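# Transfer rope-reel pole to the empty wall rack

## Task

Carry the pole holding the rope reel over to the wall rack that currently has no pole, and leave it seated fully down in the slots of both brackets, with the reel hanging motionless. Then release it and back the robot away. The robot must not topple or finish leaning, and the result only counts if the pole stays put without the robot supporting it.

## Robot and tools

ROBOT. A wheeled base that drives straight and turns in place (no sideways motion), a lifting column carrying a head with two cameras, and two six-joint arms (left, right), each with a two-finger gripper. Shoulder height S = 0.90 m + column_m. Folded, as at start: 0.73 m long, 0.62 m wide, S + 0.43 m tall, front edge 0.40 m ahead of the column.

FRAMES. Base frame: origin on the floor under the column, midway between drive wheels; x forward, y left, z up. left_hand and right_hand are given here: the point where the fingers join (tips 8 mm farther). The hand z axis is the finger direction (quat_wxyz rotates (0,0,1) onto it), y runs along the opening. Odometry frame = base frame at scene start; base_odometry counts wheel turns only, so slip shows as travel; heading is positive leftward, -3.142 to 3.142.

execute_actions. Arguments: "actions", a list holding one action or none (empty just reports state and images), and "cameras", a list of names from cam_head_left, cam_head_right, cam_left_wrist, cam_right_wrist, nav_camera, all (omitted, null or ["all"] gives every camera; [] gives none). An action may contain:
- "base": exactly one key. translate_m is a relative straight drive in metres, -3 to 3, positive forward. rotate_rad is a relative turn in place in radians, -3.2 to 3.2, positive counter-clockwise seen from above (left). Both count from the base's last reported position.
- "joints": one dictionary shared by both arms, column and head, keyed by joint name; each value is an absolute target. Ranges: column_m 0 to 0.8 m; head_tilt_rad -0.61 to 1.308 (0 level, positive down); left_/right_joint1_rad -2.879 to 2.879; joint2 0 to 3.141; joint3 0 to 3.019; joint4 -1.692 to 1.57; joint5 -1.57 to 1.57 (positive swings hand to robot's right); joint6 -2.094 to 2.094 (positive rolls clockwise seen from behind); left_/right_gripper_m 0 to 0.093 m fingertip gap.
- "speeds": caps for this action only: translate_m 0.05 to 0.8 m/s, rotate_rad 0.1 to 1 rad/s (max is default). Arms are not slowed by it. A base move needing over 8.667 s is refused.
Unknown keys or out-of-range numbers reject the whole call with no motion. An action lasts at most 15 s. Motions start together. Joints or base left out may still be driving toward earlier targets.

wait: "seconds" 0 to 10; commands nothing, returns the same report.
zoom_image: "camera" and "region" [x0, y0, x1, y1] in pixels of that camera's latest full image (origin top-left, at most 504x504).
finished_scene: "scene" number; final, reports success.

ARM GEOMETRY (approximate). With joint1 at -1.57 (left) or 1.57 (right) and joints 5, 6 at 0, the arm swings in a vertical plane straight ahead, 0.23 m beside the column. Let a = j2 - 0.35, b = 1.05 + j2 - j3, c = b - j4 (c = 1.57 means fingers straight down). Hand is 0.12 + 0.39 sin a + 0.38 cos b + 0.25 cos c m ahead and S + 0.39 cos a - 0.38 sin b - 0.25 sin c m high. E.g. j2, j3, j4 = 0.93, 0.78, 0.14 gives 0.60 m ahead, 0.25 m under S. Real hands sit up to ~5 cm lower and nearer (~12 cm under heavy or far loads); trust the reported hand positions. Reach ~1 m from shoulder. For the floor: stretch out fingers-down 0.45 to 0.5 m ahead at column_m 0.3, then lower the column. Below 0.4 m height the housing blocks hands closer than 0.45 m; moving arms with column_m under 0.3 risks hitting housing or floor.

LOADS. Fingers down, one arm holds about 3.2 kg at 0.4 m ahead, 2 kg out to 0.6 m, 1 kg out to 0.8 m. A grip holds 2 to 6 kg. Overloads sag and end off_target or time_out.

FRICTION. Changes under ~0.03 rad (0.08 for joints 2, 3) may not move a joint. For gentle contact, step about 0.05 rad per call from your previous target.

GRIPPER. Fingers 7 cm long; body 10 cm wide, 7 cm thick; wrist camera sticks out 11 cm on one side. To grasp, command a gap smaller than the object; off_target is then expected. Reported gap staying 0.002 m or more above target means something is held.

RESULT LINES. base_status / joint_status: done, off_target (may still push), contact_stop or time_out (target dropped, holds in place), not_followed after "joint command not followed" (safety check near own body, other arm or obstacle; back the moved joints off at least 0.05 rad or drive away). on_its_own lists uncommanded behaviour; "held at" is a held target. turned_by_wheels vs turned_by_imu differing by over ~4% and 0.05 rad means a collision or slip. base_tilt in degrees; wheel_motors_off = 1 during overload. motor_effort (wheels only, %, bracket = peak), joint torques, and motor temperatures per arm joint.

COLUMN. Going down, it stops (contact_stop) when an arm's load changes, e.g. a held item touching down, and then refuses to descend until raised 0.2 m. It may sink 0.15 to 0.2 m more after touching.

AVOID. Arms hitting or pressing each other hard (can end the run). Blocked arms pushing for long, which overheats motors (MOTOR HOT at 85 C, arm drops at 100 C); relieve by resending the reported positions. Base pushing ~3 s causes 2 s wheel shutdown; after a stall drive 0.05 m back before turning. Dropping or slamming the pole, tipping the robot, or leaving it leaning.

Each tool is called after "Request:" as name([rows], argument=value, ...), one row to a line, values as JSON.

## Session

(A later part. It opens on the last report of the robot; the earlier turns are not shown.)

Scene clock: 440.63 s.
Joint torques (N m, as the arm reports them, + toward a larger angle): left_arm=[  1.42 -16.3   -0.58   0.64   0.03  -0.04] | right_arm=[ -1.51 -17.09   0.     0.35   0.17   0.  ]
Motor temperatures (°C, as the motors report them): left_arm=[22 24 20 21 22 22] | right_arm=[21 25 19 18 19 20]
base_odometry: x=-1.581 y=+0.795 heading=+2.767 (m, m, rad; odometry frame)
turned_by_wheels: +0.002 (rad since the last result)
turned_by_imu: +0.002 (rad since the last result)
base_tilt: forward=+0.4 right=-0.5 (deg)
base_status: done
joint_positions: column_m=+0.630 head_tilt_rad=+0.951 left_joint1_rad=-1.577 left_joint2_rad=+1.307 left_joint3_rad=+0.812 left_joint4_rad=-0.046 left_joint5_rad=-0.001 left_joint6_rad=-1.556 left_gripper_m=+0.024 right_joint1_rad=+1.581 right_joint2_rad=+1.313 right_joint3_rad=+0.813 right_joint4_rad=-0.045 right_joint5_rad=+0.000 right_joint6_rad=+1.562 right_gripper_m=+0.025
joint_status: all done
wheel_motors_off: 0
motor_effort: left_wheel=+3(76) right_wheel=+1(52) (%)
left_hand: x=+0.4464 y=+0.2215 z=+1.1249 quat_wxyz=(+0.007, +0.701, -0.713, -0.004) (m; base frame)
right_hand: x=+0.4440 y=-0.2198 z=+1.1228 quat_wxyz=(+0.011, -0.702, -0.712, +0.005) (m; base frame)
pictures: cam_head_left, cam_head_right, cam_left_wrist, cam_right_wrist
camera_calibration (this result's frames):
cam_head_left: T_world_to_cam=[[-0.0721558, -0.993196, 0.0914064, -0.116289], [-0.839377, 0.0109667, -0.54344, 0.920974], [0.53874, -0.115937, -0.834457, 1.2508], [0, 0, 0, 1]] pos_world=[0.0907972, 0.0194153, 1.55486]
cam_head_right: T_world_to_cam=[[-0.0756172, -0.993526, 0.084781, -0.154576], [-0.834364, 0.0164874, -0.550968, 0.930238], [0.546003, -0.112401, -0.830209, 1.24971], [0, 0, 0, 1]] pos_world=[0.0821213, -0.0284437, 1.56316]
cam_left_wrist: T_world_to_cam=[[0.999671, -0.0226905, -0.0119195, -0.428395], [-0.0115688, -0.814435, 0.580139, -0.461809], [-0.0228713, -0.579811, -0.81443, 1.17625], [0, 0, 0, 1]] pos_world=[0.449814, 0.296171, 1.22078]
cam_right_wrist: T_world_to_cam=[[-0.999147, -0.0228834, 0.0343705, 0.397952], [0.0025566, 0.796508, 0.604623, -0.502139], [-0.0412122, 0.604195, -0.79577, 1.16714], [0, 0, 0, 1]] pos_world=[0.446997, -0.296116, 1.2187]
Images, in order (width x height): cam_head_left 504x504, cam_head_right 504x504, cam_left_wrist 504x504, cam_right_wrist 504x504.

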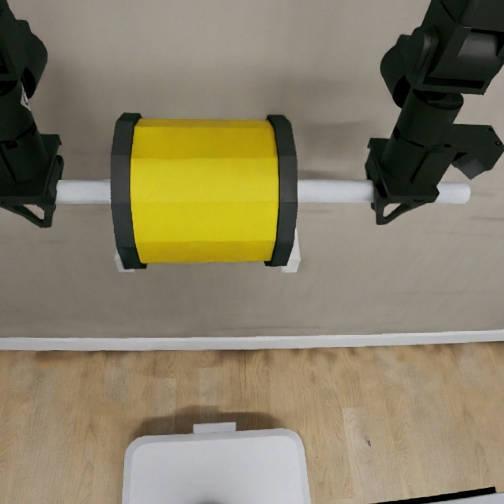

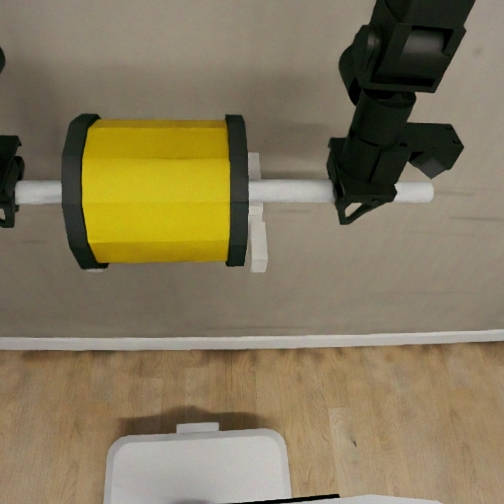

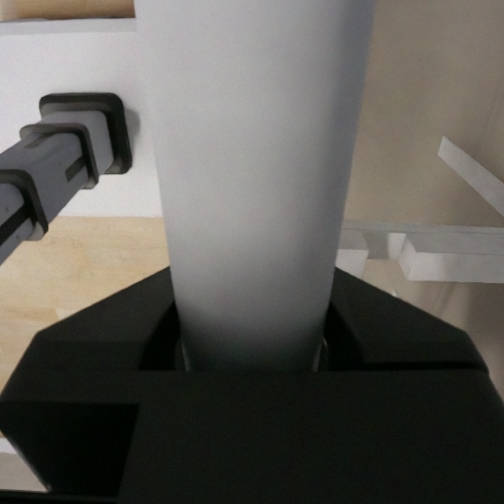

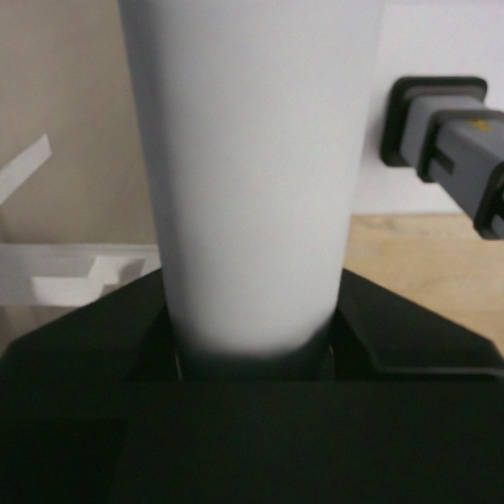

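Request:
execute_actions([
  {"base":{"rotate_rad":-0.14},"joints":{"column_m":0.66},"speeds":{"rotate_rad":0.3}},
], cameras=[])

Request:
execute_actions([
  {"base":{"translate_m":0.092},"speeds":{"translate_m":0.2}},
], cameras=[])

Request:
execute_actions([
  {"base":{"rotate_rad":0.14},"joints":{"head_tilt_rad":1.05},"speeds":{"rotate_rad":0.3}},
], cameras=["cam_head_left","cam_head_right","cam_left_wrist","cam_right_wrist"])

Scene clock: 547.87 s.
Joint torques (N m, as the arm reports them, + toward a larger angle): left_arm=[  0.97 -15.54  -0.42   0.59   0.05  -0.04] | right_arm=[ -1.51 -16.69  -0.11   0.4    0.16  -0.01]
Motor temperatures (°C, as the motors report them): left_arm=[22 24 20 21 22 22] | right_arm=[21 26 19 18 19 20]
base_odometry: x=-1.581 y=+0.796 heading=+2.629 (m, m, rad; odometry frame)
turned_by_wheels: -0.138 (rad since the last result)
turned_by_imu: -0.137 (rad since the last result)
base_tilt: forward=+0.4 right=-0.5 (deg)
base_status: done
joint_positions: column_m=+0.660 head_tilt_rad=+0.951 left_joint1_rad=-1.577 left_joint2_rad=+1.307 left_joint3_rad=+0.812 left_joint4_rad=-0.046 left_joint5_rad=-0.001 left_joint6_rad=-1.556 left_gripper_m=+0.024 right_joint1_rad=+1.581 right_joint2_rad=+1.313 right_joint3_rad=+0.812 right_joint4_rad=-0.045 right_joint5_rad=+0.000 right_joint6_rad=+1.561 right_gripper_m=+0.025
joint_status: all done
wheel_motors_off: 0
motor_effort: left_wheel=+0(63) right_wheel=-3(59) (%)
left_hand: x=+0.4459 y=+0.2215 z=+1.1549 quat_wxyz=(+0.008, +0.701, -0.713, -0.004) (m; base frame)
right_hand: x=+0.4437 y=-0.2198 z=+1.1528 quat_wxyz=(+0.011, -0.702, -0.712, +0.005) (m; base frame)
pictures: none
No camera images: the call's "cameras" was empty. Leave "cameras" out to get every camera's image.

Scene clock: 549.27 s.
Joint torques (N m, as the arm reports them, + toward a larger angle): left_arm=[  1.43 -16.05  -0.39   0.65   0.03  -0.04] | right_arm=[ -1.32 -17.01  -0.01   0.39   0.16  -0.01]
Motor temperatures (°C, as the motors report them): left_arm=[22 24 20 21 22 22] | right_arm=[21 26 19 18 19 20]
base_odometry: x=-1.661 y=+0.841 heading=+2.627 (m, m, rad; odometry frame)
turned_by_wheels: -0.002 (rad since the last result)
turned_by_imu: -0.003 (rad since the last result)
base_tilt: forward=+0.4 right=-0.5 (deg)
base_status: done
joint_positions: column_m=+0.660 head_tilt_rad=+0.951 left_joint1_rad=-1.577 left_joint2_rad=+1.307 left_joint3_rad=+0.812 left_joint4_rad=-0.046 left_joint5_rad=-0.001 left_joint6_rad=-1.556 left_gripper_m=+0.024 right_joint1_rad=+1.581 right_joint2_rad=+1.313 right_joint3_rad=+0.812 right_joint4_rad=-0.045 right_joint5_rad=+0.000 right_joint6_rad=+1.561 right_gripper_m=+0.025
joint_status: not commanded
wheel_motors_off: 0
motor_effort: left_wheel=-1(52) right_wheel=+1(73) (%)
left_hand: x=+0.4460 y=+0.2213 z=+1.1548 quat_wxyz=(+0.008, +0.701, -0.713, -0.004) (m; base frame)
right_hand: x=+0.4437 y=-0.2198 z=+1.1528 quat_wxyz=(+0.011, -0.702, -0.712, +0.005) (m; base frame)
pictures: none
No camera images: the call's "cameras" was empty. Leave "cameras" out to get every camera's image.

Scene clock: 550.57 s.
Joint torques (N m, as the arm reports them, + toward a larger angle): left_arm=[  1.94 -16.44  -0.47   0.63   0.02  -0.03] | right_arm=[ -1.57 -16.84   0.04   0.39   0.17  -0.01]
Motor temperatures (°C, as the motors report them): left_arm=[22 24 20 21 22 22] | right_arm=[21 26 19 18 19 20]
base_odometry: x=-1.662 y=+0.841 heading=+2.765 (m, m, rad; odometry frame)
turned_by_wheels: +0.138 (rad since the last result)
turned_by_imu: +0.135 (rad since the last result)
base_tilt: forward=+0.4 right=-0.5 (deg)
base_status: done
joint_positions: column_m=+0.660 head_tilt_rad=+1.049 left_joint1_rad=-1.578 left_joint2_rad=+1.307 left_joint3_rad=+0.812 left_joint4_rad=-0.046 left_joint5_rad=-0.001 left_joint6_rad=-1.557 left_gripper_m=+0.024 right_joint1_rad=+1.581 right_joint2_rad=+1.313 right_joint3_rad=+0.812 right_joint4_rad=-0.045 right_joint5_rad=+0.000 right_joint6_rad=+1.561 right_gripper_m=+0.025
joint_status: all done
wheel_motors_off: 0
motor_effort: left_wheel=+0(68) right_wheel=+0(55) (%)
left_hand: x=+0.4460 y=+0.2209 z=+1.1548 quat_wxyz=(+0.008, +0.701, -0.713, -0.004) (m; base frame)
right_hand: x=+0.4437 y=-0.2200 z=+1.1528 quat_wxyz=(+0.011, -0.702, -0.712, +0.005) (m; base frame)
pictures: cam_head_left, cam_head_right, cam_left_wrist, cam_right_wrist
camera_calibration (this result's frames):
cam_head_left: T_world_to_cam=[[-0.0627991, -0.993196, 0.0980707, -0.130471], [-0.888834, 0.0109667, -0.458097, 0.799298], [0.453905, -0.115937, -0.883475, 1.36078], [0, 0, 0, 1]] pos_world=[0.0845866, 0.0194153, 1.58116]
cam_head_right: T_world_to_cam=[[-0.0668964, -0.993526, 0.0918185, -0.169141], [-0.884588, 0.0164874, -0.466083, 0.809579], [0.461551, -0.112401, -0.879964, 1.36076], [0, 0, 0, 1]] pos_world=[0.0767705, -0.0284437, 1.59028]
cam_left_wrist: T_world_to_cam=[[0.999666, -0.0225163, -0.0126638, -0.426832], [-0.0109721, -0.813871, 0.580942, -0.480979], [-0.0233874, -0.58061, -0.813846, 1.19998], [0, 0, 0, 1]] pos_world=[0.449477, 0.295653, 1.25061]
cam_right_wrist: T_world_to_cam=[[-0.999121, -0.0234474, 0.0347522, 0.396101], [0.00232472, 0.7967, 0.604371, -0.519692], [-0.0418581, 0.60392, -0.795945, 1.19157], [0, 0, 0, 1]] pos_world=[0.446838, -0.29629, 1.24875]
Images, in order (width x height): cam_head_left 504x504, cam_head_right 504x504, cam_left_wrist 504x504, cam_right_wrist 504x504.

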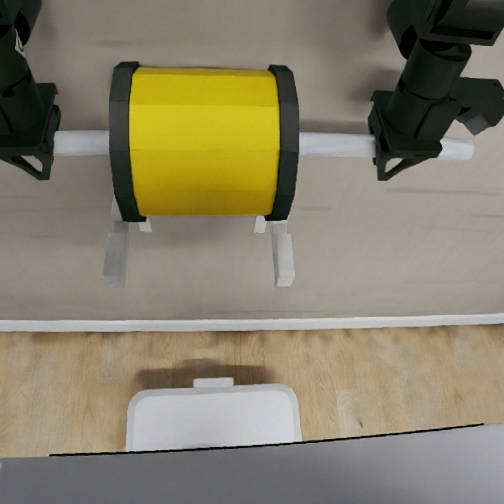

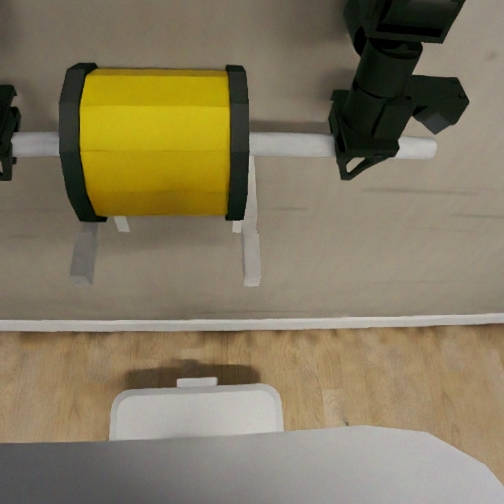

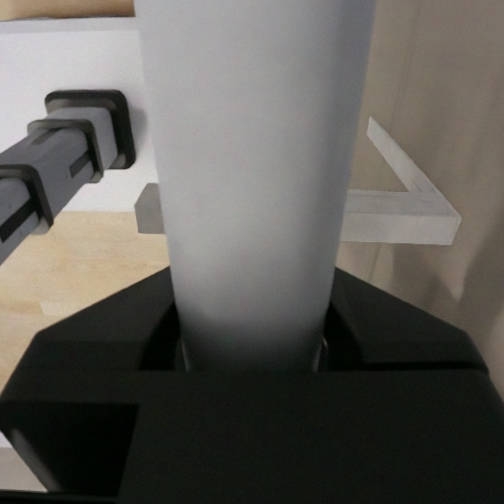

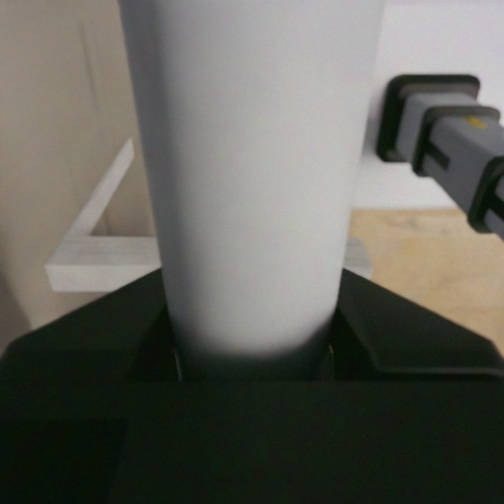

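Request:
zoom_image(camera="cam_left_wrist", region=[110, 150, 490, 290])

Request:
zoom_image(camera="cam_right_wrist", region=[20, 180, 400, 320])

Request:
zoom_image(camera="cam_head_left", region=[60, 110, 360, 310])

Region (110, 150, 490, 290) of cam_left_wrist's 504x504 image, scaled by 1.326, with more detail than that image has; it fills the top 186 rows of this view, and the rest is white.

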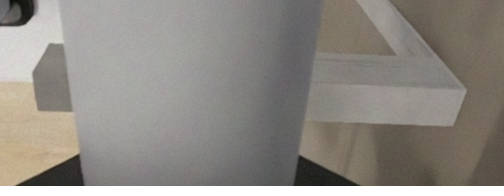

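Region (20, 180, 400, 320) of cam_right_wrist's 504x504 image, scaled by 1.326, with more detail than that image has; it fills the top 186 rows of this view, and the rest is white.

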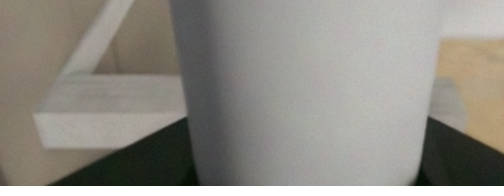

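Region (60, 110, 360, 310) of cam_head_left's 504x504 image, scaled by 1.680, with more detail than that image has.

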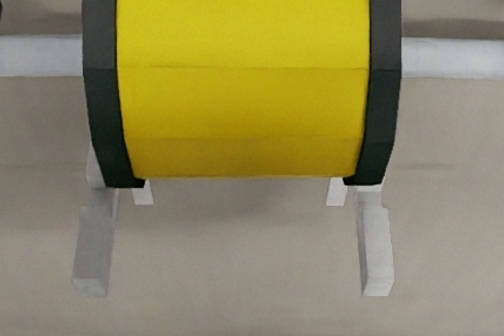

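Request:
execute_actions([
  {"joints":{"column_m":0.54}},
], cameras=["cam_head_left","cam_head_right","cam_left_wrist","cam_right_wrist"])

Scene clock: 585.60 s.
Joint torques (N m, as the arm reports them, + toward a larger angle): left_arm=[  1.45 -15.8   -0.23   0.61   0.03  -0.04] | right_arm=[ -1.12 -16.9   -0.06   0.28   0.18   0.02]
Motor temperatures (°C, as the motors report them): left_arm=[22 24 20 21 22 22] | right_arm=[21 26 19 18 19 20]
base_odometry: x=-1.662 y=+0.841 heading=+2.765 (m, m, rad; odometry frame)
turned_by_wheels: +0.000 (rad since the last result)
turned_by_imu: -0.002 (rad since the last result)
base_tilt: forward=+0.3 right=-0.6 (deg)
base_status: not commanded
joint_positions: column_m=+0.540 head_tilt_rad=+1.050 left_joint1_rad=-1.578 left_joint2_rad=+1.307 left_joint3_rad=+0.812 left_joint4_rad=-0.046 left_joint5_rad=-0.001 left_joint6_rad=-1.557 left_gripper_m=+0.024 right_joint1_rad=+1.581 right_joint2_rad=+1.313 right_joint3_rad=+0.812 right_joint4_rad=-0.045 right_joint5_rad=+0.000 right_joint6_rad=+1.561 right_gripper_m=+0.025
joint_status: all done
wheel_motors_off: 0
motor_effort: left_wheel=-3(4) right_wheel=+3(4) (%)
left_hand: x=+0.4460 y=+0.2209 z=+1.0350 quat_wxyz=(+0.008, +0.701, -0.713, -0.004) (m; base frame)
right_hand: x=+0.4437 y=-0.2200 z=+1.0330 quat_wxyz=(+0.011, -0.702, -0.712, +0.005) (m; base frame)
pictures: cam_head_left, cam_head_right, cam_left_wrist, cam_right_wrist
camera_calibration (this result's frames):
cam_head_left: T_world_to_cam=[[-0.0627825, -0.993196, 0.0980813, -0.118732], [-0.888912, 0.0109667, -0.457948, 0.744161], [0.453756, -0.115937, -0.883552, 1.255], [0, 0, 0, 1]] pos_world=[0.0845757, 0.0194153, 1.46129]
cam_head_right: T_world_to_cam=[[-0.0668809, -0.993526, 0.0918298, -0.158152], [-0.884666, 0.0164874, -0.465933, 0.753486], [0.461403, -0.112401, -0.880042, 1.2554], [0, 0, 0, 1]] pos_world=[0.0767611, -0.0284437, 1.4704]
cam_left_wrist: T_world_to_cam=[[0.999666, -0.0225163, -0.0126638, -0.42835], [-0.0109721, -0.813871, 0.580942, -0.411341], [-0.0233874, -0.58061, -0.813846, 1.10242], [0, 0, 0, 1]] pos_world=[0.449477, 0.295653, 1.13074]
cam_right_wrist: T_world_to_cam=[[-0.999121, -0.0234474, 0.0347522, 0.400267], [0.00232472, 0.7967, 0.604371, -0.447245], [-0.0418581, 0.60392, -0.795945, 1.09616], [0, 0, 0, 1]] pos_world=[0.446838, -0.29629, 1.12888]
Images, in order (width x height): cam_head_left 504x504, cam_head_right 504x504, cam_left_wrist 504x504, cam_right_wrist 504x504.

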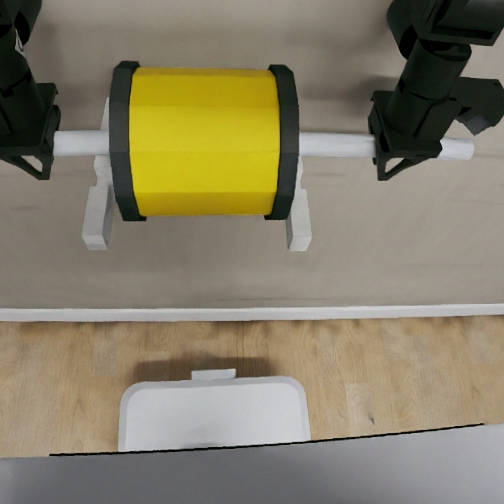

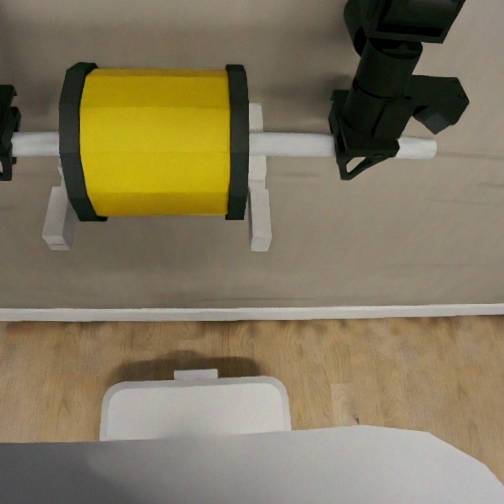

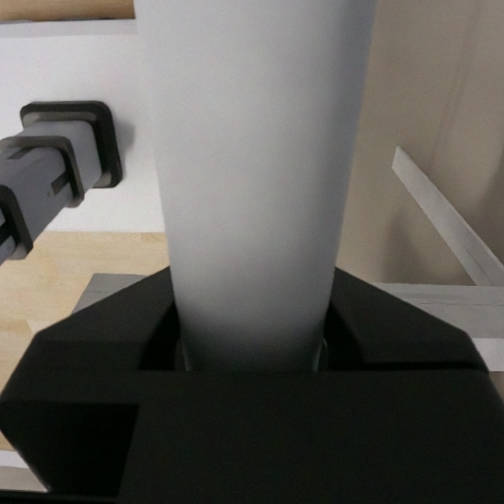

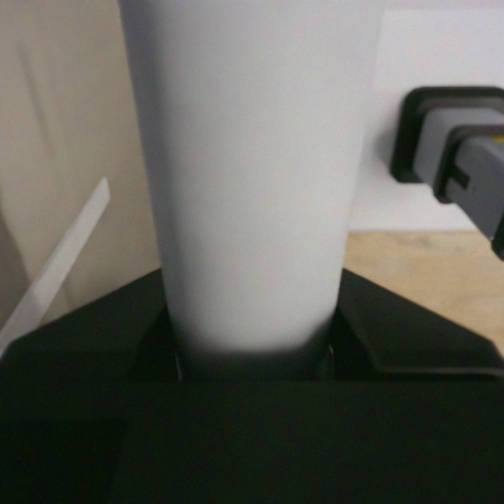

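Request:
zoom_image(camera="cam_head_left", region=[40, 90, 360, 270])

Request:
zoom_image(camera="cam_head_right", region=[210, 90, 350, 270])

Region (40, 90, 360, 270) of cam_head_left's 504x504 image, scaled by 1.575, with more detail than that image has; it fills the top 284 rows of this view, and the rest is white.

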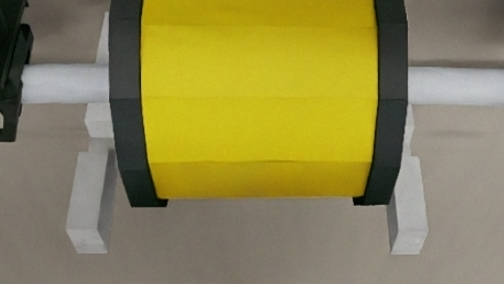

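Region (210, 90, 350, 270) of cam_head_right's 504x504 image, scaled by 2.800, with more detail than that image has.

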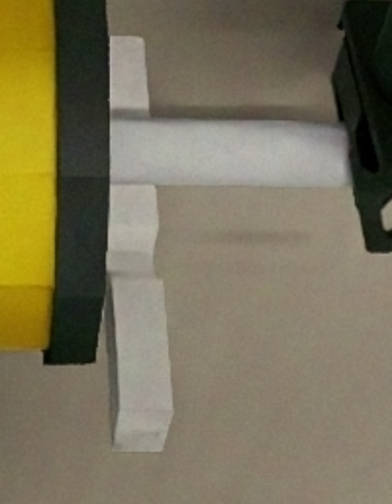

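Request:
execute_actions([
  {"joints":{"column_m":0.51}},
], cameras=["cam_head_left","cam_head_right"])

Request:
zoom_image(camera="cam_head_right", region=[210, 90, 350, 270])

Request:
zoom_image(camera="cam_head_left", region=[30, 90, 170, 270])

Scene clock: 611.60 s.
Joint torques (N m, as the arm reports them, + toward a larger angle): left_arm=[  1.49 -15.62  -0.3    0.65   0.03  -0.04] | right_arm=[ -1.35 -16.97  -0.01   0.37   0.17   0.  ]
Motor temperatures (°C, as the motors report them): left_arm=[22 25 20 21 22 22] | right_arm=[21 26 19 18 19 20]
base_odometry: x=-1.662 y=+0.841 heading=+2.765 (m, m, rad; odometry frame)
turned_by_wheels: +0.000 (rad since the last result)
turned_by_imu: +0.000 (rad since the last result)
base_tilt: forward=+0.4 right=-0.5 (deg)
base_status: not commanded
joint_positions: column_m=+0.510 head_tilt_rad=+1.050 left_joint1_rad=-1.578 left_joint2_rad=+1.307 left_joint3_rad=+0.812 left_joint4_rad=-0.046 left_joint5_rad=-0.001 left_joint6_rad=-1.557 left_gripper_m=+0.024 right_joint1_rad=+1.581 right_joint2_rad=+1.313 right_joint3_rad=+0.812 right_joint4_rad=-0.045 right_joint5_rad=+0.000 right_joint6_rad=+1.561 right_gripper_m=+0.025
joint_status: all done
wheel_motors_off: 0
motor_effort: left_wheel=-3(3) right_wheel=+5(6) (%)
left_hand: x=+0.4460 y=+0.2209 z=+1.0049 quat_wxyz=(+0.008, +0.701, -0.713, -0.004) (m; base frame)
right_hand: x=+0.4437 y=-0.2200 z=+1.0029 quat_wxyz=(+0.011, -0.702, -0.712, +0.005) (m; base frame)
pictures: cam_head_left, cam_head_right
camera_calibration (this result's frames):
cam_head_left: T_world_to_cam=[[-0.0627787, -0.993196, 0.0980837, -0.115791], [-0.888929, 0.0109667, -0.457913, 0.73036], [0.453722, -0.115937, -0.88357, 1.2285], [0, 0, 0, 1]] pos_world=[0.0845732, 0.0194153, 1.43126]
cam_head_right: T_world_to_cam=[[-0.0668773, -0.993526, 0.0918324, -0.155399], [-0.884684, 0.0164874, -0.465899, 0.739445], [0.461369, -0.112401, -0.88006, 1.229], [0, 0, 0, 1]] pos_world=[0.0767589, -0.0284437, 1.44037]
Images, in order (width x height): cam_head_left 504x504, cam_head_right 504x504.

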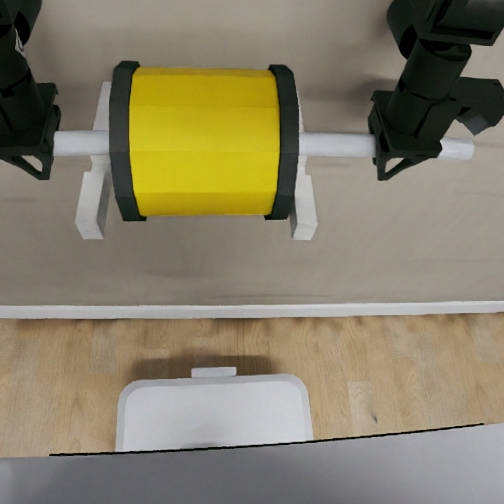

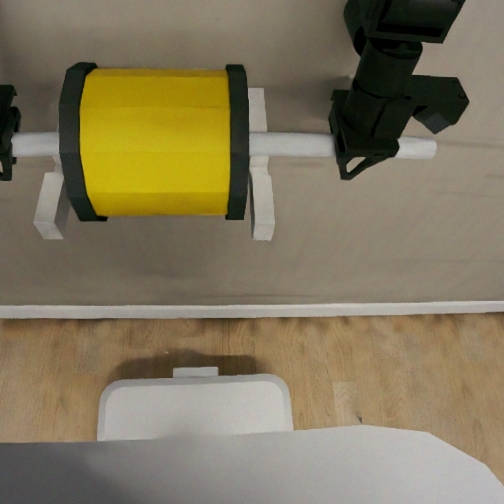

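Region (210, 90, 350, 270) of cam_head_right's 504x504 image, scaled by 2.800, with more detail than that image has.

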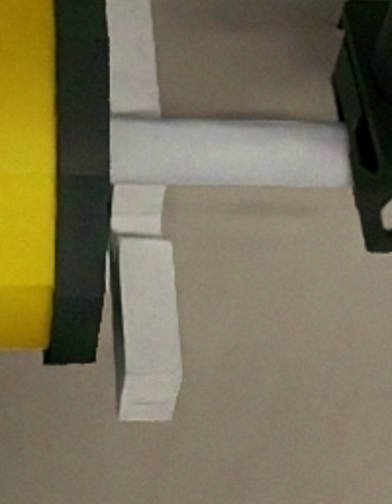

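Region (30, 90, 170, 270) of cam_head_left's 504x504 image, scaled by 2.800, with more detail than that image has.

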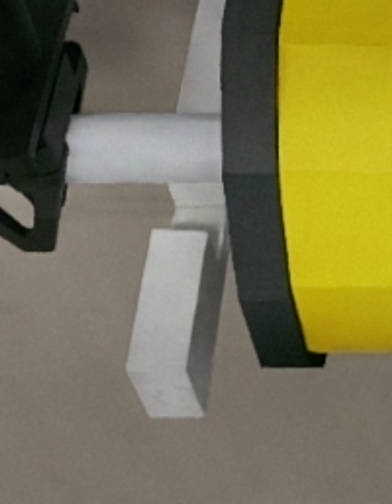

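Request:
execute_actions([
  {"joints":{"column_m":0.495}},
], cameras=["cam_head_left","cam_head_right"])

Request:
zoom_image(camera="cam_head_right", region=[210, 90, 350, 270])

Request:
zoom_image(camera="cam_head_left", region=[30, 90, 170, 270])

Scene clock: 634.27 s.
Joint torques (N m, as the arm reports them, + toward a larger angle): left_arm=[  1.55 -15.84  -0.35   0.68   0.03  -0.04] | right_arm=[ -1.14 -16.87  -0.01   0.38   0.16   0.01]
Motor temperatures (°C, as the motors report them): left_arm=[22 25 20 21 22 22] | right_arm=[21 26 19 18 19 20]
base_odometry: x=-1.662 y=+0.841 heading=+2.765 (m, m, rad; odometry frame)
turned_by_wheels: +0.000 (rad since the last result)
turned_by_imu: +0.000 (rad since the last result)
base_tilt: forward=+0.4 right=-0.4 (deg)
base_status: not commanded
joint_positions: column_m=+0.495 head_tilt_rad=+1.050 left_joint1_rad=-1.578 left_joint2_rad=+1.307 left_joint3_rad=+0.812 left_joint4_rad=-0.046 left_joint5_rad=-0.001 left_joint6_rad=-1.557 left_gripper_m=+0.024 right_joint1_rad=+1.581 right_joint2_rad=+1.313 right_joint3_rad=+0.812 right_joint4_rad=-0.045 right_joint5_rad=+0.000 right_joint6_rad=+1.561 right_gripper_m=+0.025
joint_status: all done
wheel_motors_off: 0
motor_effort: left_wheel=-3(3) right_wheel=+6(2) (%)
left_hand: x=+0.4460 y=+0.2209 z=+0.9899 quat_wxyz=(+0.008, +0.701, -0.713, -0.004) (m; base frame)
right_hand: x=+0.4437 y=-0.2200 z=+0.9879 quat_wxyz=(+0.011, -0.702, -0.712, +0.005) (m; base frame)
pictures: cam_head_left, cam_head_right
camera_calibration (this result's frames):
cam_head_left: T_world_to_cam=[[-0.0627776, -0.993196, 0.0980844, -0.114322], [-0.888934, 0.0109667, -0.457903, 0.723483], [0.453712, -0.115937, -0.883575, 1.21526], [0, 0, 0, 1]] pos_world=[0.0845725, 0.0194153, 1.41627]
cam_head_right: T_world_to_cam=[[-0.0668763, -0.993526, 0.0918332, -0.154024], [-0.884689, 0.0164874, -0.465889, 0.732449], [0.461359, -0.112401, -0.880065, 1.21582], [0, 0, 0, 1]] pos_world=[0.0767583, -0.0284437, 1.42539]
Images, in order (width x height): cam_head_left 504x504, cam_head_right 504x504.

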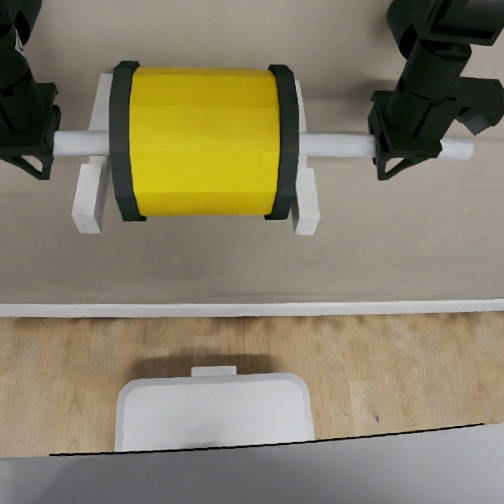

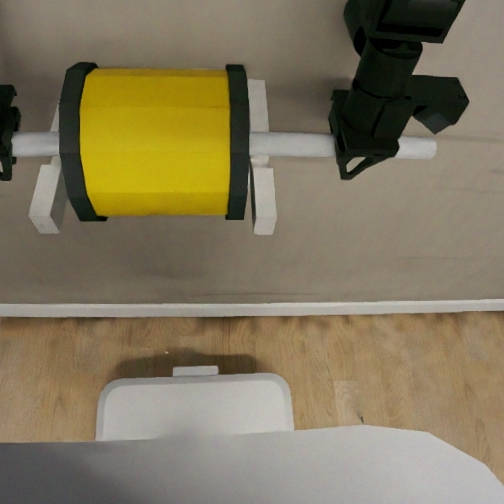

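Region (210, 90, 350, 270) of cam_head_right's 504x504 image, scaled by 2.800, with more detail than that image has.

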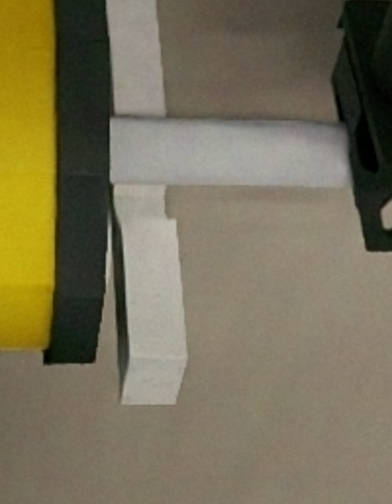

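Region (30, 90, 170, 270) of cam_head_left's 504x504 image, scaled by 2.800, with more detail than that image has.

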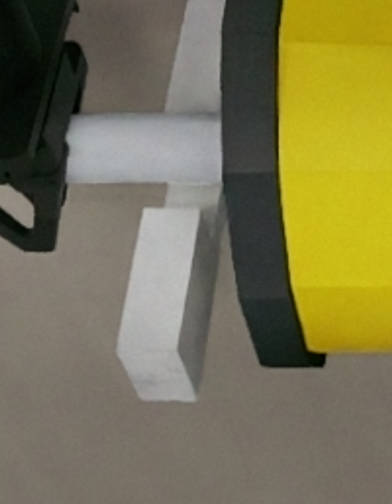

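Request:
execute_actions([
  {"joints":{"column_m":0.482}},
], cameras=["cam_head_left","cam_head_right"])

Request:
zoom_image(camera="cam_head_right", region=[210, 90, 350, 270])

Request:
zoom_image(camera="cam_head_left", region=[30, 90, 170, 270])

Scene clock: 641.97 s.
Joint torques (N m, as the arm reports them, + toward a larger angle): left_arm=[  1.55 -15.67  -0.57   0.68   0.03  -0.04] | right_arm=[ -1.42 -17.2    0.05   0.39   0.16   0.01]
Motor temperatures (°C, as the motors report them): left_arm=[22 25 20 21 22 22] | right_arm=[21 26 19 18 19 20]
base_odometry: x=-1.662 y=+0.841 heading=+2.765 (m, m, rad; odometry frame)
turned_by_wheels: +0.000 (rad since the last result)
turned_by_imu: +0.000 (rad since the last result)
base_tilt: forward=+0.4 right=-0.4 (deg)
base_status: not commanded
joint_positions: column_m=+0.482 head_tilt_rad=+1.050 left_joint1_rad=-1.578 left_joint2_rad=+1.307 left_joint3_rad=+0.812 left_joint4_rad=-0.046 left_joint5_rad=-0.001 left_joint6_rad=-1.557 left_gripper_m=+0.024 right_joint1_rad=+1.581 right_joint2_rad=+1.313 right_joint3_rad=+0.812 right_joint4_rad=-0.045 right_joint5_rad=+0.000 right_joint6_rad=+1.561 right_gripper_m=+0.025
joint_status: all done
wheel_motors_off: 0
motor_effort: left_wheel=-3(4) right_wheel=+4(5) (%)
left_hand: x=+0.4460 y=+0.2209 z=+0.9769 quat_wxyz=(+0.008, +0.701, -0.713, -0.004) (m; base frame)
right_hand: x=+0.4437 y=-0.2200 z=+0.9749 quat_wxyz=(+0.011, -0.702, -0.712, +0.005) (m; base frame)
pictures: cam_head_left, cam_head_right
camera_calibration (this result's frames):
cam_head_left: T_world_to_cam=[[-0.0627757, -0.993196, 0.0980856, -0.113049], [-0.888943, 0.0109667, -0.457886, 0.717505], [0.453695, -0.115937, -0.883583, 1.20379], [0, 0, 0, 1]] pos_world=[0.0845712, 0.0194153, 1.40327]
cam_head_right: T_world_to_cam=[[-0.0668745, -0.993526, 0.0918345, -0.152832], [-0.884698, 0.0164874, -0.465872, 0.726368], [0.461342, -0.112401, -0.880074, 1.2044], [0, 0, 0, 1]] pos_world=[0.0767572, -0.0284437, 1.41239]
Images, in order (width x height): cam_head_left 504x504, cam_head_right 504x504.

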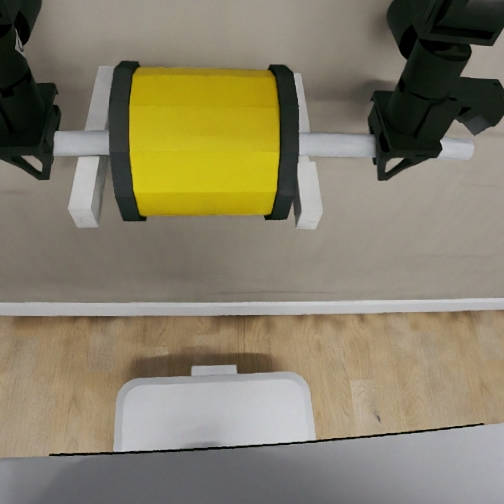

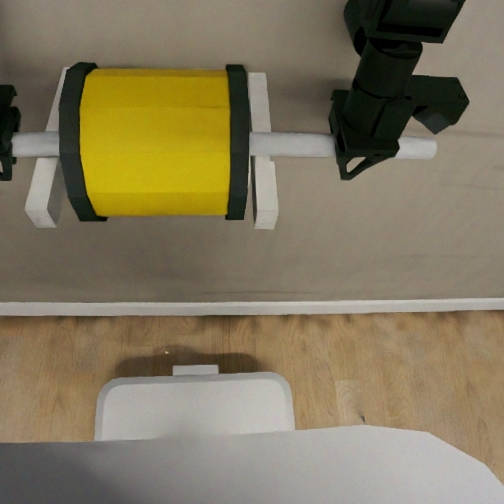

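Region (210, 90, 350, 270) of cam_head_right's 504x504 image, scaled by 2.800, with more detail than that image has.

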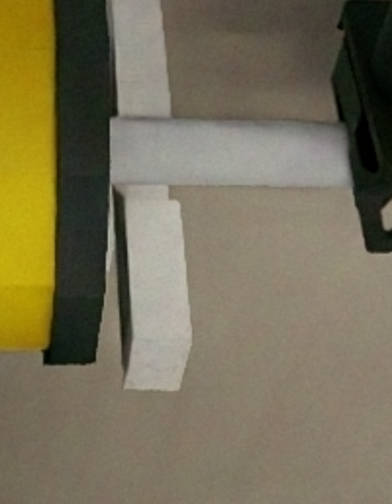

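Region (30, 90, 170, 270) of cam_head_left's 504x504 image, scaled by 2.800, with more detail than that image has.

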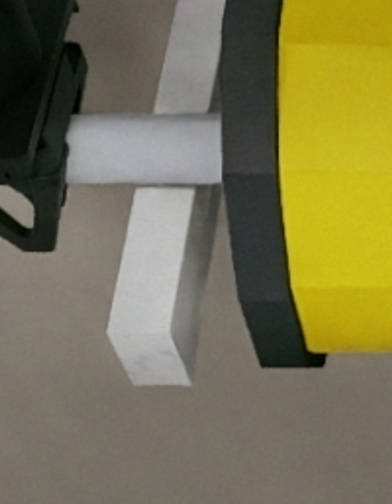

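Request:
execute_actions([
  {"joints":{"column_m":0.468}},
], cameras=["cam_head_left","cam_head_right"])

Request:
zoom_image(camera="cam_head_right", region=[210, 90, 350, 270])

Request:
zoom_image(camera="cam_head_left", region=[30, 90, 170, 270])

Scene clock: 655.53 s.
Joint torques (N m, as the arm reports them, + toward a larger angle): left_arm=[  1.5  -15.81  -0.46   0.63   0.03  -0.1 ] | right_arm=[ -1.35 -16.7    0.35   0.4    0.17  -0.05]
Motor temperatures (°C, as the motors report them): left_arm=[22 25 20 21 22 22] | right_arm=[21 26 19 18 19 20]
base_odometry: x=-1.662 y=+0.841 heading=+2.765 (m, m, rad; odometry frame)
turned_by_wheels: +0.000 (rad since the last result)
turned_by_imu: +0.000 (rad since the last result)
base_tilt: forward=+0.3 right=-0.5 (deg)
base_status: not commanded
joint_positions: column_m=+0.468 head_tilt_rad=+1.050 left_joint1_rad=-1.578 left_joint2_rad=+1.308 left_joint3_rad=+0.812 left_joint4_rad=-0.046 left_joint5_rad=-0.001 left_joint6_rad=-1.550 left_gripper_m=+0.024 right_joint1_rad=+1.581 right_joint2_rad=+1.314 right_joint3_rad=+0.807 right_joint4_rad=-0.045 right_joint5_rad=+0.000 right_joint6_rad=+1.569 right_gripper_m=+0.025
joint_status: all done
wheel_motors_off: 0
motor_effort: left_wheel=-3(5) right_wheel=+7(7) (%)
left_hand: x=+0.4460 y=+0.2209 z=+0.9628 quat_wxyz=(+0.008, +0.698, -0.716, -0.004) (m; base frame)
right_hand: x=+0.4400 y=-0.2200 z=+0.9608 quat_wxyz=(+0.013, -0.705, -0.709, +0.007) (m; base frame)
pictures: cam_head_left, cam_head_right
camera_calibration (this result's frames):
cam_head_left: T_world_to_cam=[[-0.0627702, -0.993196, 0.0980892, -0.111682], [-0.888969, 0.0109667, -0.457836, 0.711028], [0.453645, -0.115937, -0.883609, 1.19147], [0, 0, 0, 1]] pos_world=[0.0845676, 0.0194153, 1.38928]
cam_head_right: T_world_to_cam=[[-0.0668694, -0.993526, 0.0918382, -0.151553], [-0.884725, 0.0164874, -0.465822, 0.719779], [0.461292, -0.112401, -0.8801, 1.19212], [0, 0, 0, 1]] pos_world=[0.0767541, -0.0284437, 1.3984]
Images, in order (width x height): cam_head_left 504x504, cam_head_right 504x504.

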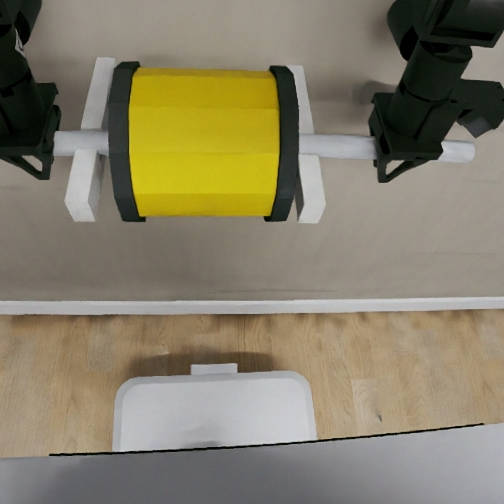

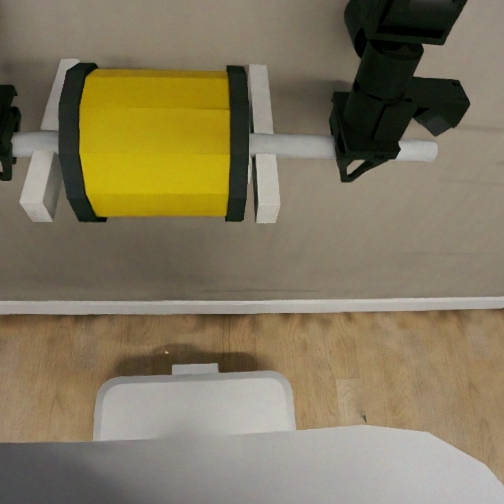

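Region (210, 90, 350, 270) of cam_head_right's 504x504 image, scaled by 2.800, with more detail than that image has.

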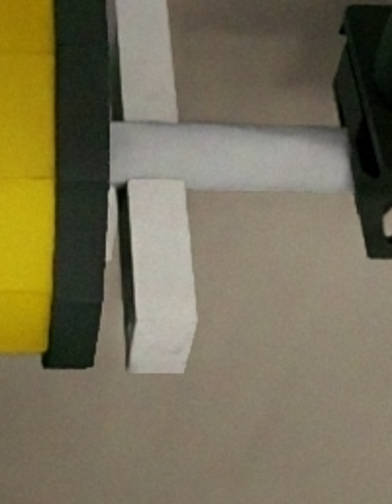

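Region (30, 90, 170, 270) of cam_head_left's 504x504 image, scaled by 2.800, with more detail than that image has.

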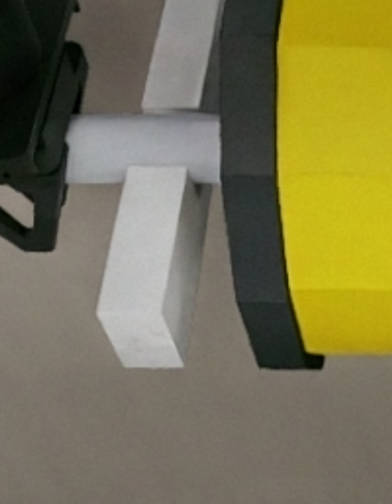

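Request:
execute_actions([
  {"joints":{"column_m":0.448}},
], cameras=["cam_head_left","cam_head_right"])

Request:
zoom_image(camera="cam_head_right", region=[210, 90, 350, 270])

Request:
zoom_image(camera="cam_head_left", region=[30, 90, 170, 270])

Scene clock: 665.53 s.
Joint torques (N m, as the arm reports them, + toward a larger angle): left_arm=[  1.59 -11.63   1.82   0.76   0.06  -0.1 ] | right_arm=[ -1.1  -12.59   2.4    0.71   0.16  -0.06]
Motor temperatures (°C, as the motors report them): left_arm=[22 25 20 21 22 22] | right_arm=[21 26 19 18 19 20]
base_odometry: x=-1.662 y=+0.841 heading=+2.765 (m, m, rad; odometry frame)
turned_by_wheels: +0.000 (rad since the last result)
turned_by_imu: +0.000 (rad since the last result)
base_tilt: forward=+0.4 right=-0.5 (deg)
base_status: not commanded
joint_positions: column_m=+0.448 head_tilt_rad=+1.050 left_joint1_rad=-1.578 left_joint2_rad=+1.259 left_joint3_rad=+0.785 left_joint4_rad=-0.048 left_joint5_rad=-0.002 left_joint6_rad=-1.549 left_gripper_m=+0.024 right_joint1_rad=+1.581 right_joint2_rad=+1.266 right_joint3_rad=+0.780 right_joint4_rad=-0.051 right_joint5_rad=+0.000 right_joint6_rad=+1.569 right_gripper_m=+0.025
joint_status: all done
wheel_motors_off: 0
motor_effort: left_wheel=-3(5) right_wheel=+9(8) (%)
left_hand: x=+0.4473 y=+0.2211 z=+0.9580 quat_wxyz=(+0.001, +0.698, -0.716, +0.002) (m; base frame)
right_hand: x=+0.4410 y=-0.2201 z=+0.9557 quat_wxyz=(+0.008, -0.705, -0.709, +0.002) (m; base frame)
pictures: cam_head_left, cam_head_right
camera_calibration (this result's frames):
cam_head_left: T_world_to_cam=[[-0.0627653, -0.993196, 0.0980923, -0.109727], [-0.888992, 0.0109667, -0.457792, 0.701818], [0.453601, -0.115937, -0.883632, 1.17385], [0, 0, 0, 1]] pos_world=[0.0845643, 0.0194153, 1.3693]
cam_head_right: T_world_to_cam=[[-0.0668648, -0.993526, 0.0918416, -0.149723], [-0.884748, 0.0164874, -0.465778, 0.71041], [0.461249, -0.112401, -0.880123, 1.17457], [0, 0, 0, 1]] pos_world=[0.0767513, -0.0284437, 1.37841]
Images, in order (width x height): cam_head_left 504x504, cam_head_right 504x504.

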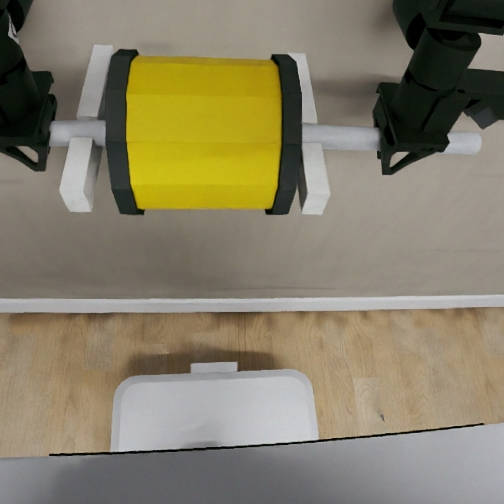

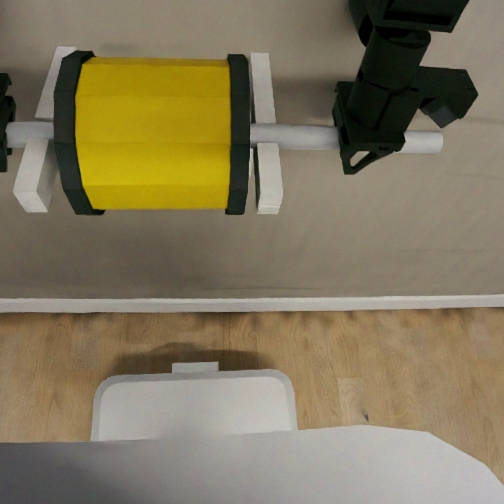

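Region (210, 90, 350, 270) of cam_head_right's 504x504 image, scaled by 2.800, with more detail than that image has.

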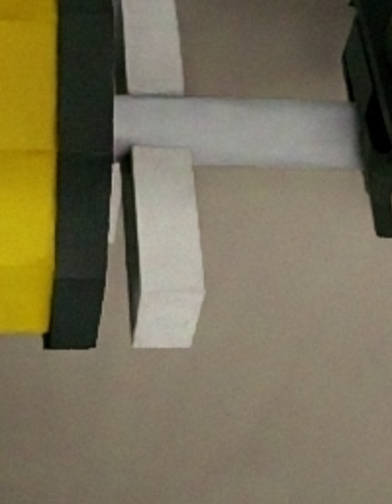

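Region (30, 90, 170, 270) of cam_head_left's 504x504 image, scaled by 2.800, with more detail than that image has.

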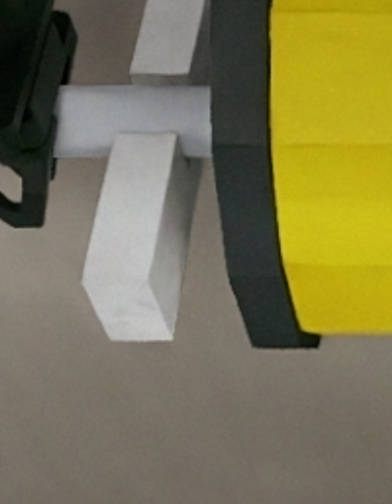

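Request:
execute_actions([
  {"joints":{"column_m":0.457}},
], cameras=[])

Request:
execute_actions([
  {"joints":{"left_gripper_m":0.09,"right_gripper_m":0.09}},
], cameras=["cam_head_left","cam_head_right","cam_left_wrist","cam_right_wrist"])

Scene clock: 684.63 s.
Joint torques (N m, as the arm reports them, + toward a larger angle): left_arm=[  1.55 -13.68   0.63   0.74   0.06  -0.1 ] | right_arm=[ -1.42 -14.9    1.35   0.66   0.17  -0.05]
Motor temperatures (°C, as the motors report them): left_arm=[22 24 21 21 22 22] | right_arm=[21 26 19 18 19 20]
base_odometry: x=-1.662 y=+0.841 heading=+2.765 (m, m, rad; odometry frame)
turned_by_wheels: +0.000 (rad since the last result)
turned_by_imu: +0.000 (rad since the last result)
base_tilt: forward=+0.3 right=-0.4 (deg)
base_status: not commanded
joint_positions: column_m=+0.457 head_tilt_rad=+1.050 left_joint1_rad=-1.578 left_joint2_rad=+1.284 left_joint3_rad=+0.799 left_joint4_rad=-0.048 left_joint5_rad=-0.002 left_joint6_rad=-1.549 left_gripper_m=+0.024 right_joint1_rad=+1.581 right_joint2_rad=+1.292 right_joint3_rad=+0.795 right_joint4_rad=-0.051 right_joint5_rad=+0.000 right_joint6_rad=+1.569 right_gripper_m=+0.025
joint_status: all done
wheel_motors_off: 0
motor_effort: left_wheel=-4(4) right_wheel=+5(7) (%)
left_hand: x=+0.4465 y=+0.2210 z=+0.9592 quat_wxyz=(+0.005, +0.698, -0.716, -0.002) (m; base frame)
right_hand: x=+0.4401 y=-0.2200 z=+0.9567 quat_wxyz=(+0.012, -0.705, -0.709, +0.005) (m; base frame)
pictures: none
No camera images: the call's "cameras" was empty. Leave "cameras" out to get every camera's image.

Scene clock: 685.33 s.
Joint torques (N m, as the arm reports them, + toward a larger angle): left_arm=[  1.49 -13.88   0.34   0.81   0.06  -0.05] | right_arm=[ -1.19 -15.     0.64   0.63   0.18  -0.05]
Motor temperatures (°C, as the motors report them): left_arm=[22 24 21 21 22 22] | right_arm=[21 26 19 18 19 20]
base_odometry: x=-1.662 y=+0.841 heading=+2.765 (m, m, rad; odometry frame)
turned_by_wheels: +0.000 (rad since the last result)
turned_by_imu: +0.000 (rad since the last result)
base_tilt: forward=+0.4 right=-0.4 (deg)
base_status: not commanded
joint_positions: column_m=+0.457 head_tilt_rad=+1.050 left_joint1_rad=-1.578 left_joint2_rad=+1.284 left_joint3_rad=+0.805 left_joint4_rad=-0.048 left_joint5_rad=-0.002 left_joint6_rad=-1.558 left_gripper_m=+0.090 right_joint1_rad=+1.581 right_joint2_rad=+1.292 right_joint3_rad=+0.805 right_joint4_rad=-0.051 right_joint5_rad=+0.000 right_joint6_rad=+1.569 right_gripper_m=+0.090
joint_status: all done
wheel_motors_off: 0
motor_effort: left_wheel=-4(4) right_wheel=+6(5) (%)
left_hand: x=+0.4503 y=+0.2212 z=+0.9593 quat_wxyz=(+0.003, +0.701, -0.713, +0.000) (m; base frame)
right_hand: x=+0.4463 y=-0.2200 z=+0.9568 quat_wxyz=(+0.008, -0.705, -0.709, +0.002) (m; base frame)
pictures: cam_head_left, cam_head_right, cam_left_wrist, cam_right_wrist
camera_calibration (this result's frames):
cam_head_left: T_world_to_cam=[[-0.0627606, -0.993196, 0.0980953, -0.110598], [-0.889014, 0.0109667, -0.457748, 0.705799], [0.453558, -0.115937, -0.883654, 1.18169], [0, 0, 0, 1]] pos_world=[0.0845612, 0.0194153, 1.37813]
cam_head_right: T_world_to_cam=[[-0.0668603, -0.993526, 0.0918448, -0.150539], [-0.884771, 0.0164874, -0.465735, 0.714462], [0.461206, -0.112401, -0.880145, 1.18238], [0, 0, 0, 1]] pos_world=[0.0767486, -0.0284437, 1.38724]
cam_left_wrist: T_world_to_cam=[[0.999784, -0.0207171, 0.00141921, -0.447636], [-0.0177011, -0.814511, 0.579877, -0.362832], [-0.0108574, -0.579777, -0.814703, 1.03613], [0, 0, 0, 1]] pos_world=[0.452367, 0.29592, 1.05517]
cam_right_wrist: T_world_to_cam=[[-0.999522, -0.0153741, 0.0268149, 0.414999], [0.00396896, 0.796508, 0.604615, -0.402225], [-0.0306537, 0.604433, -0.796066, 1.03084], [0, 0, 0, 1]] pos_world=[0.447996, -0.296318, 1.05268]
Images, in order (width x height): cam_head_left 504x504, cam_head_right 504x504, cam_left_wrist 504x504, cam_right_wrist 504x504.

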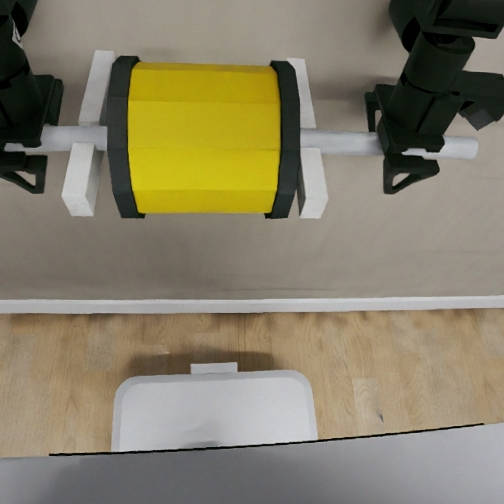

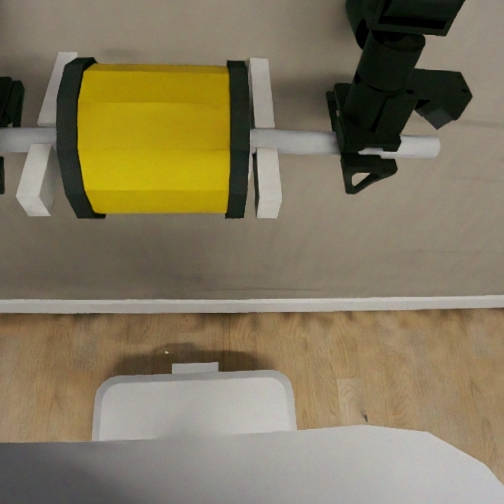

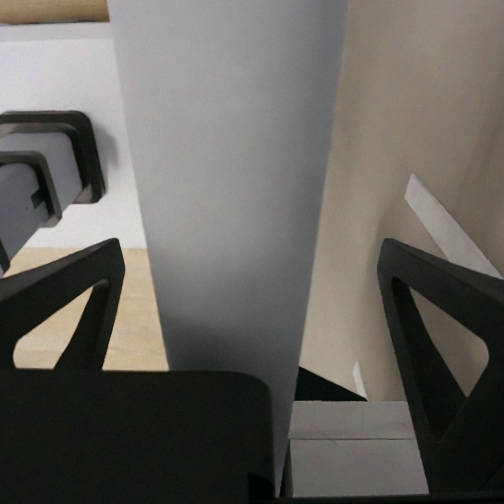

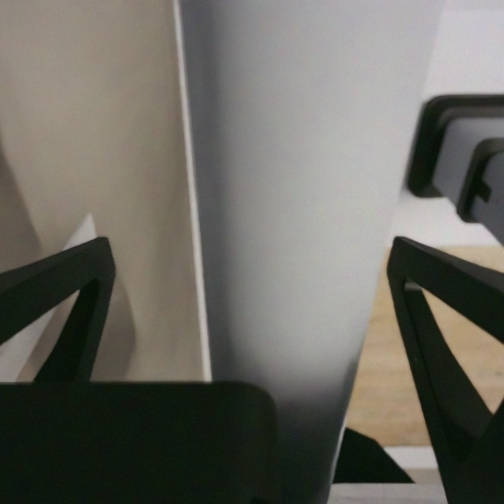

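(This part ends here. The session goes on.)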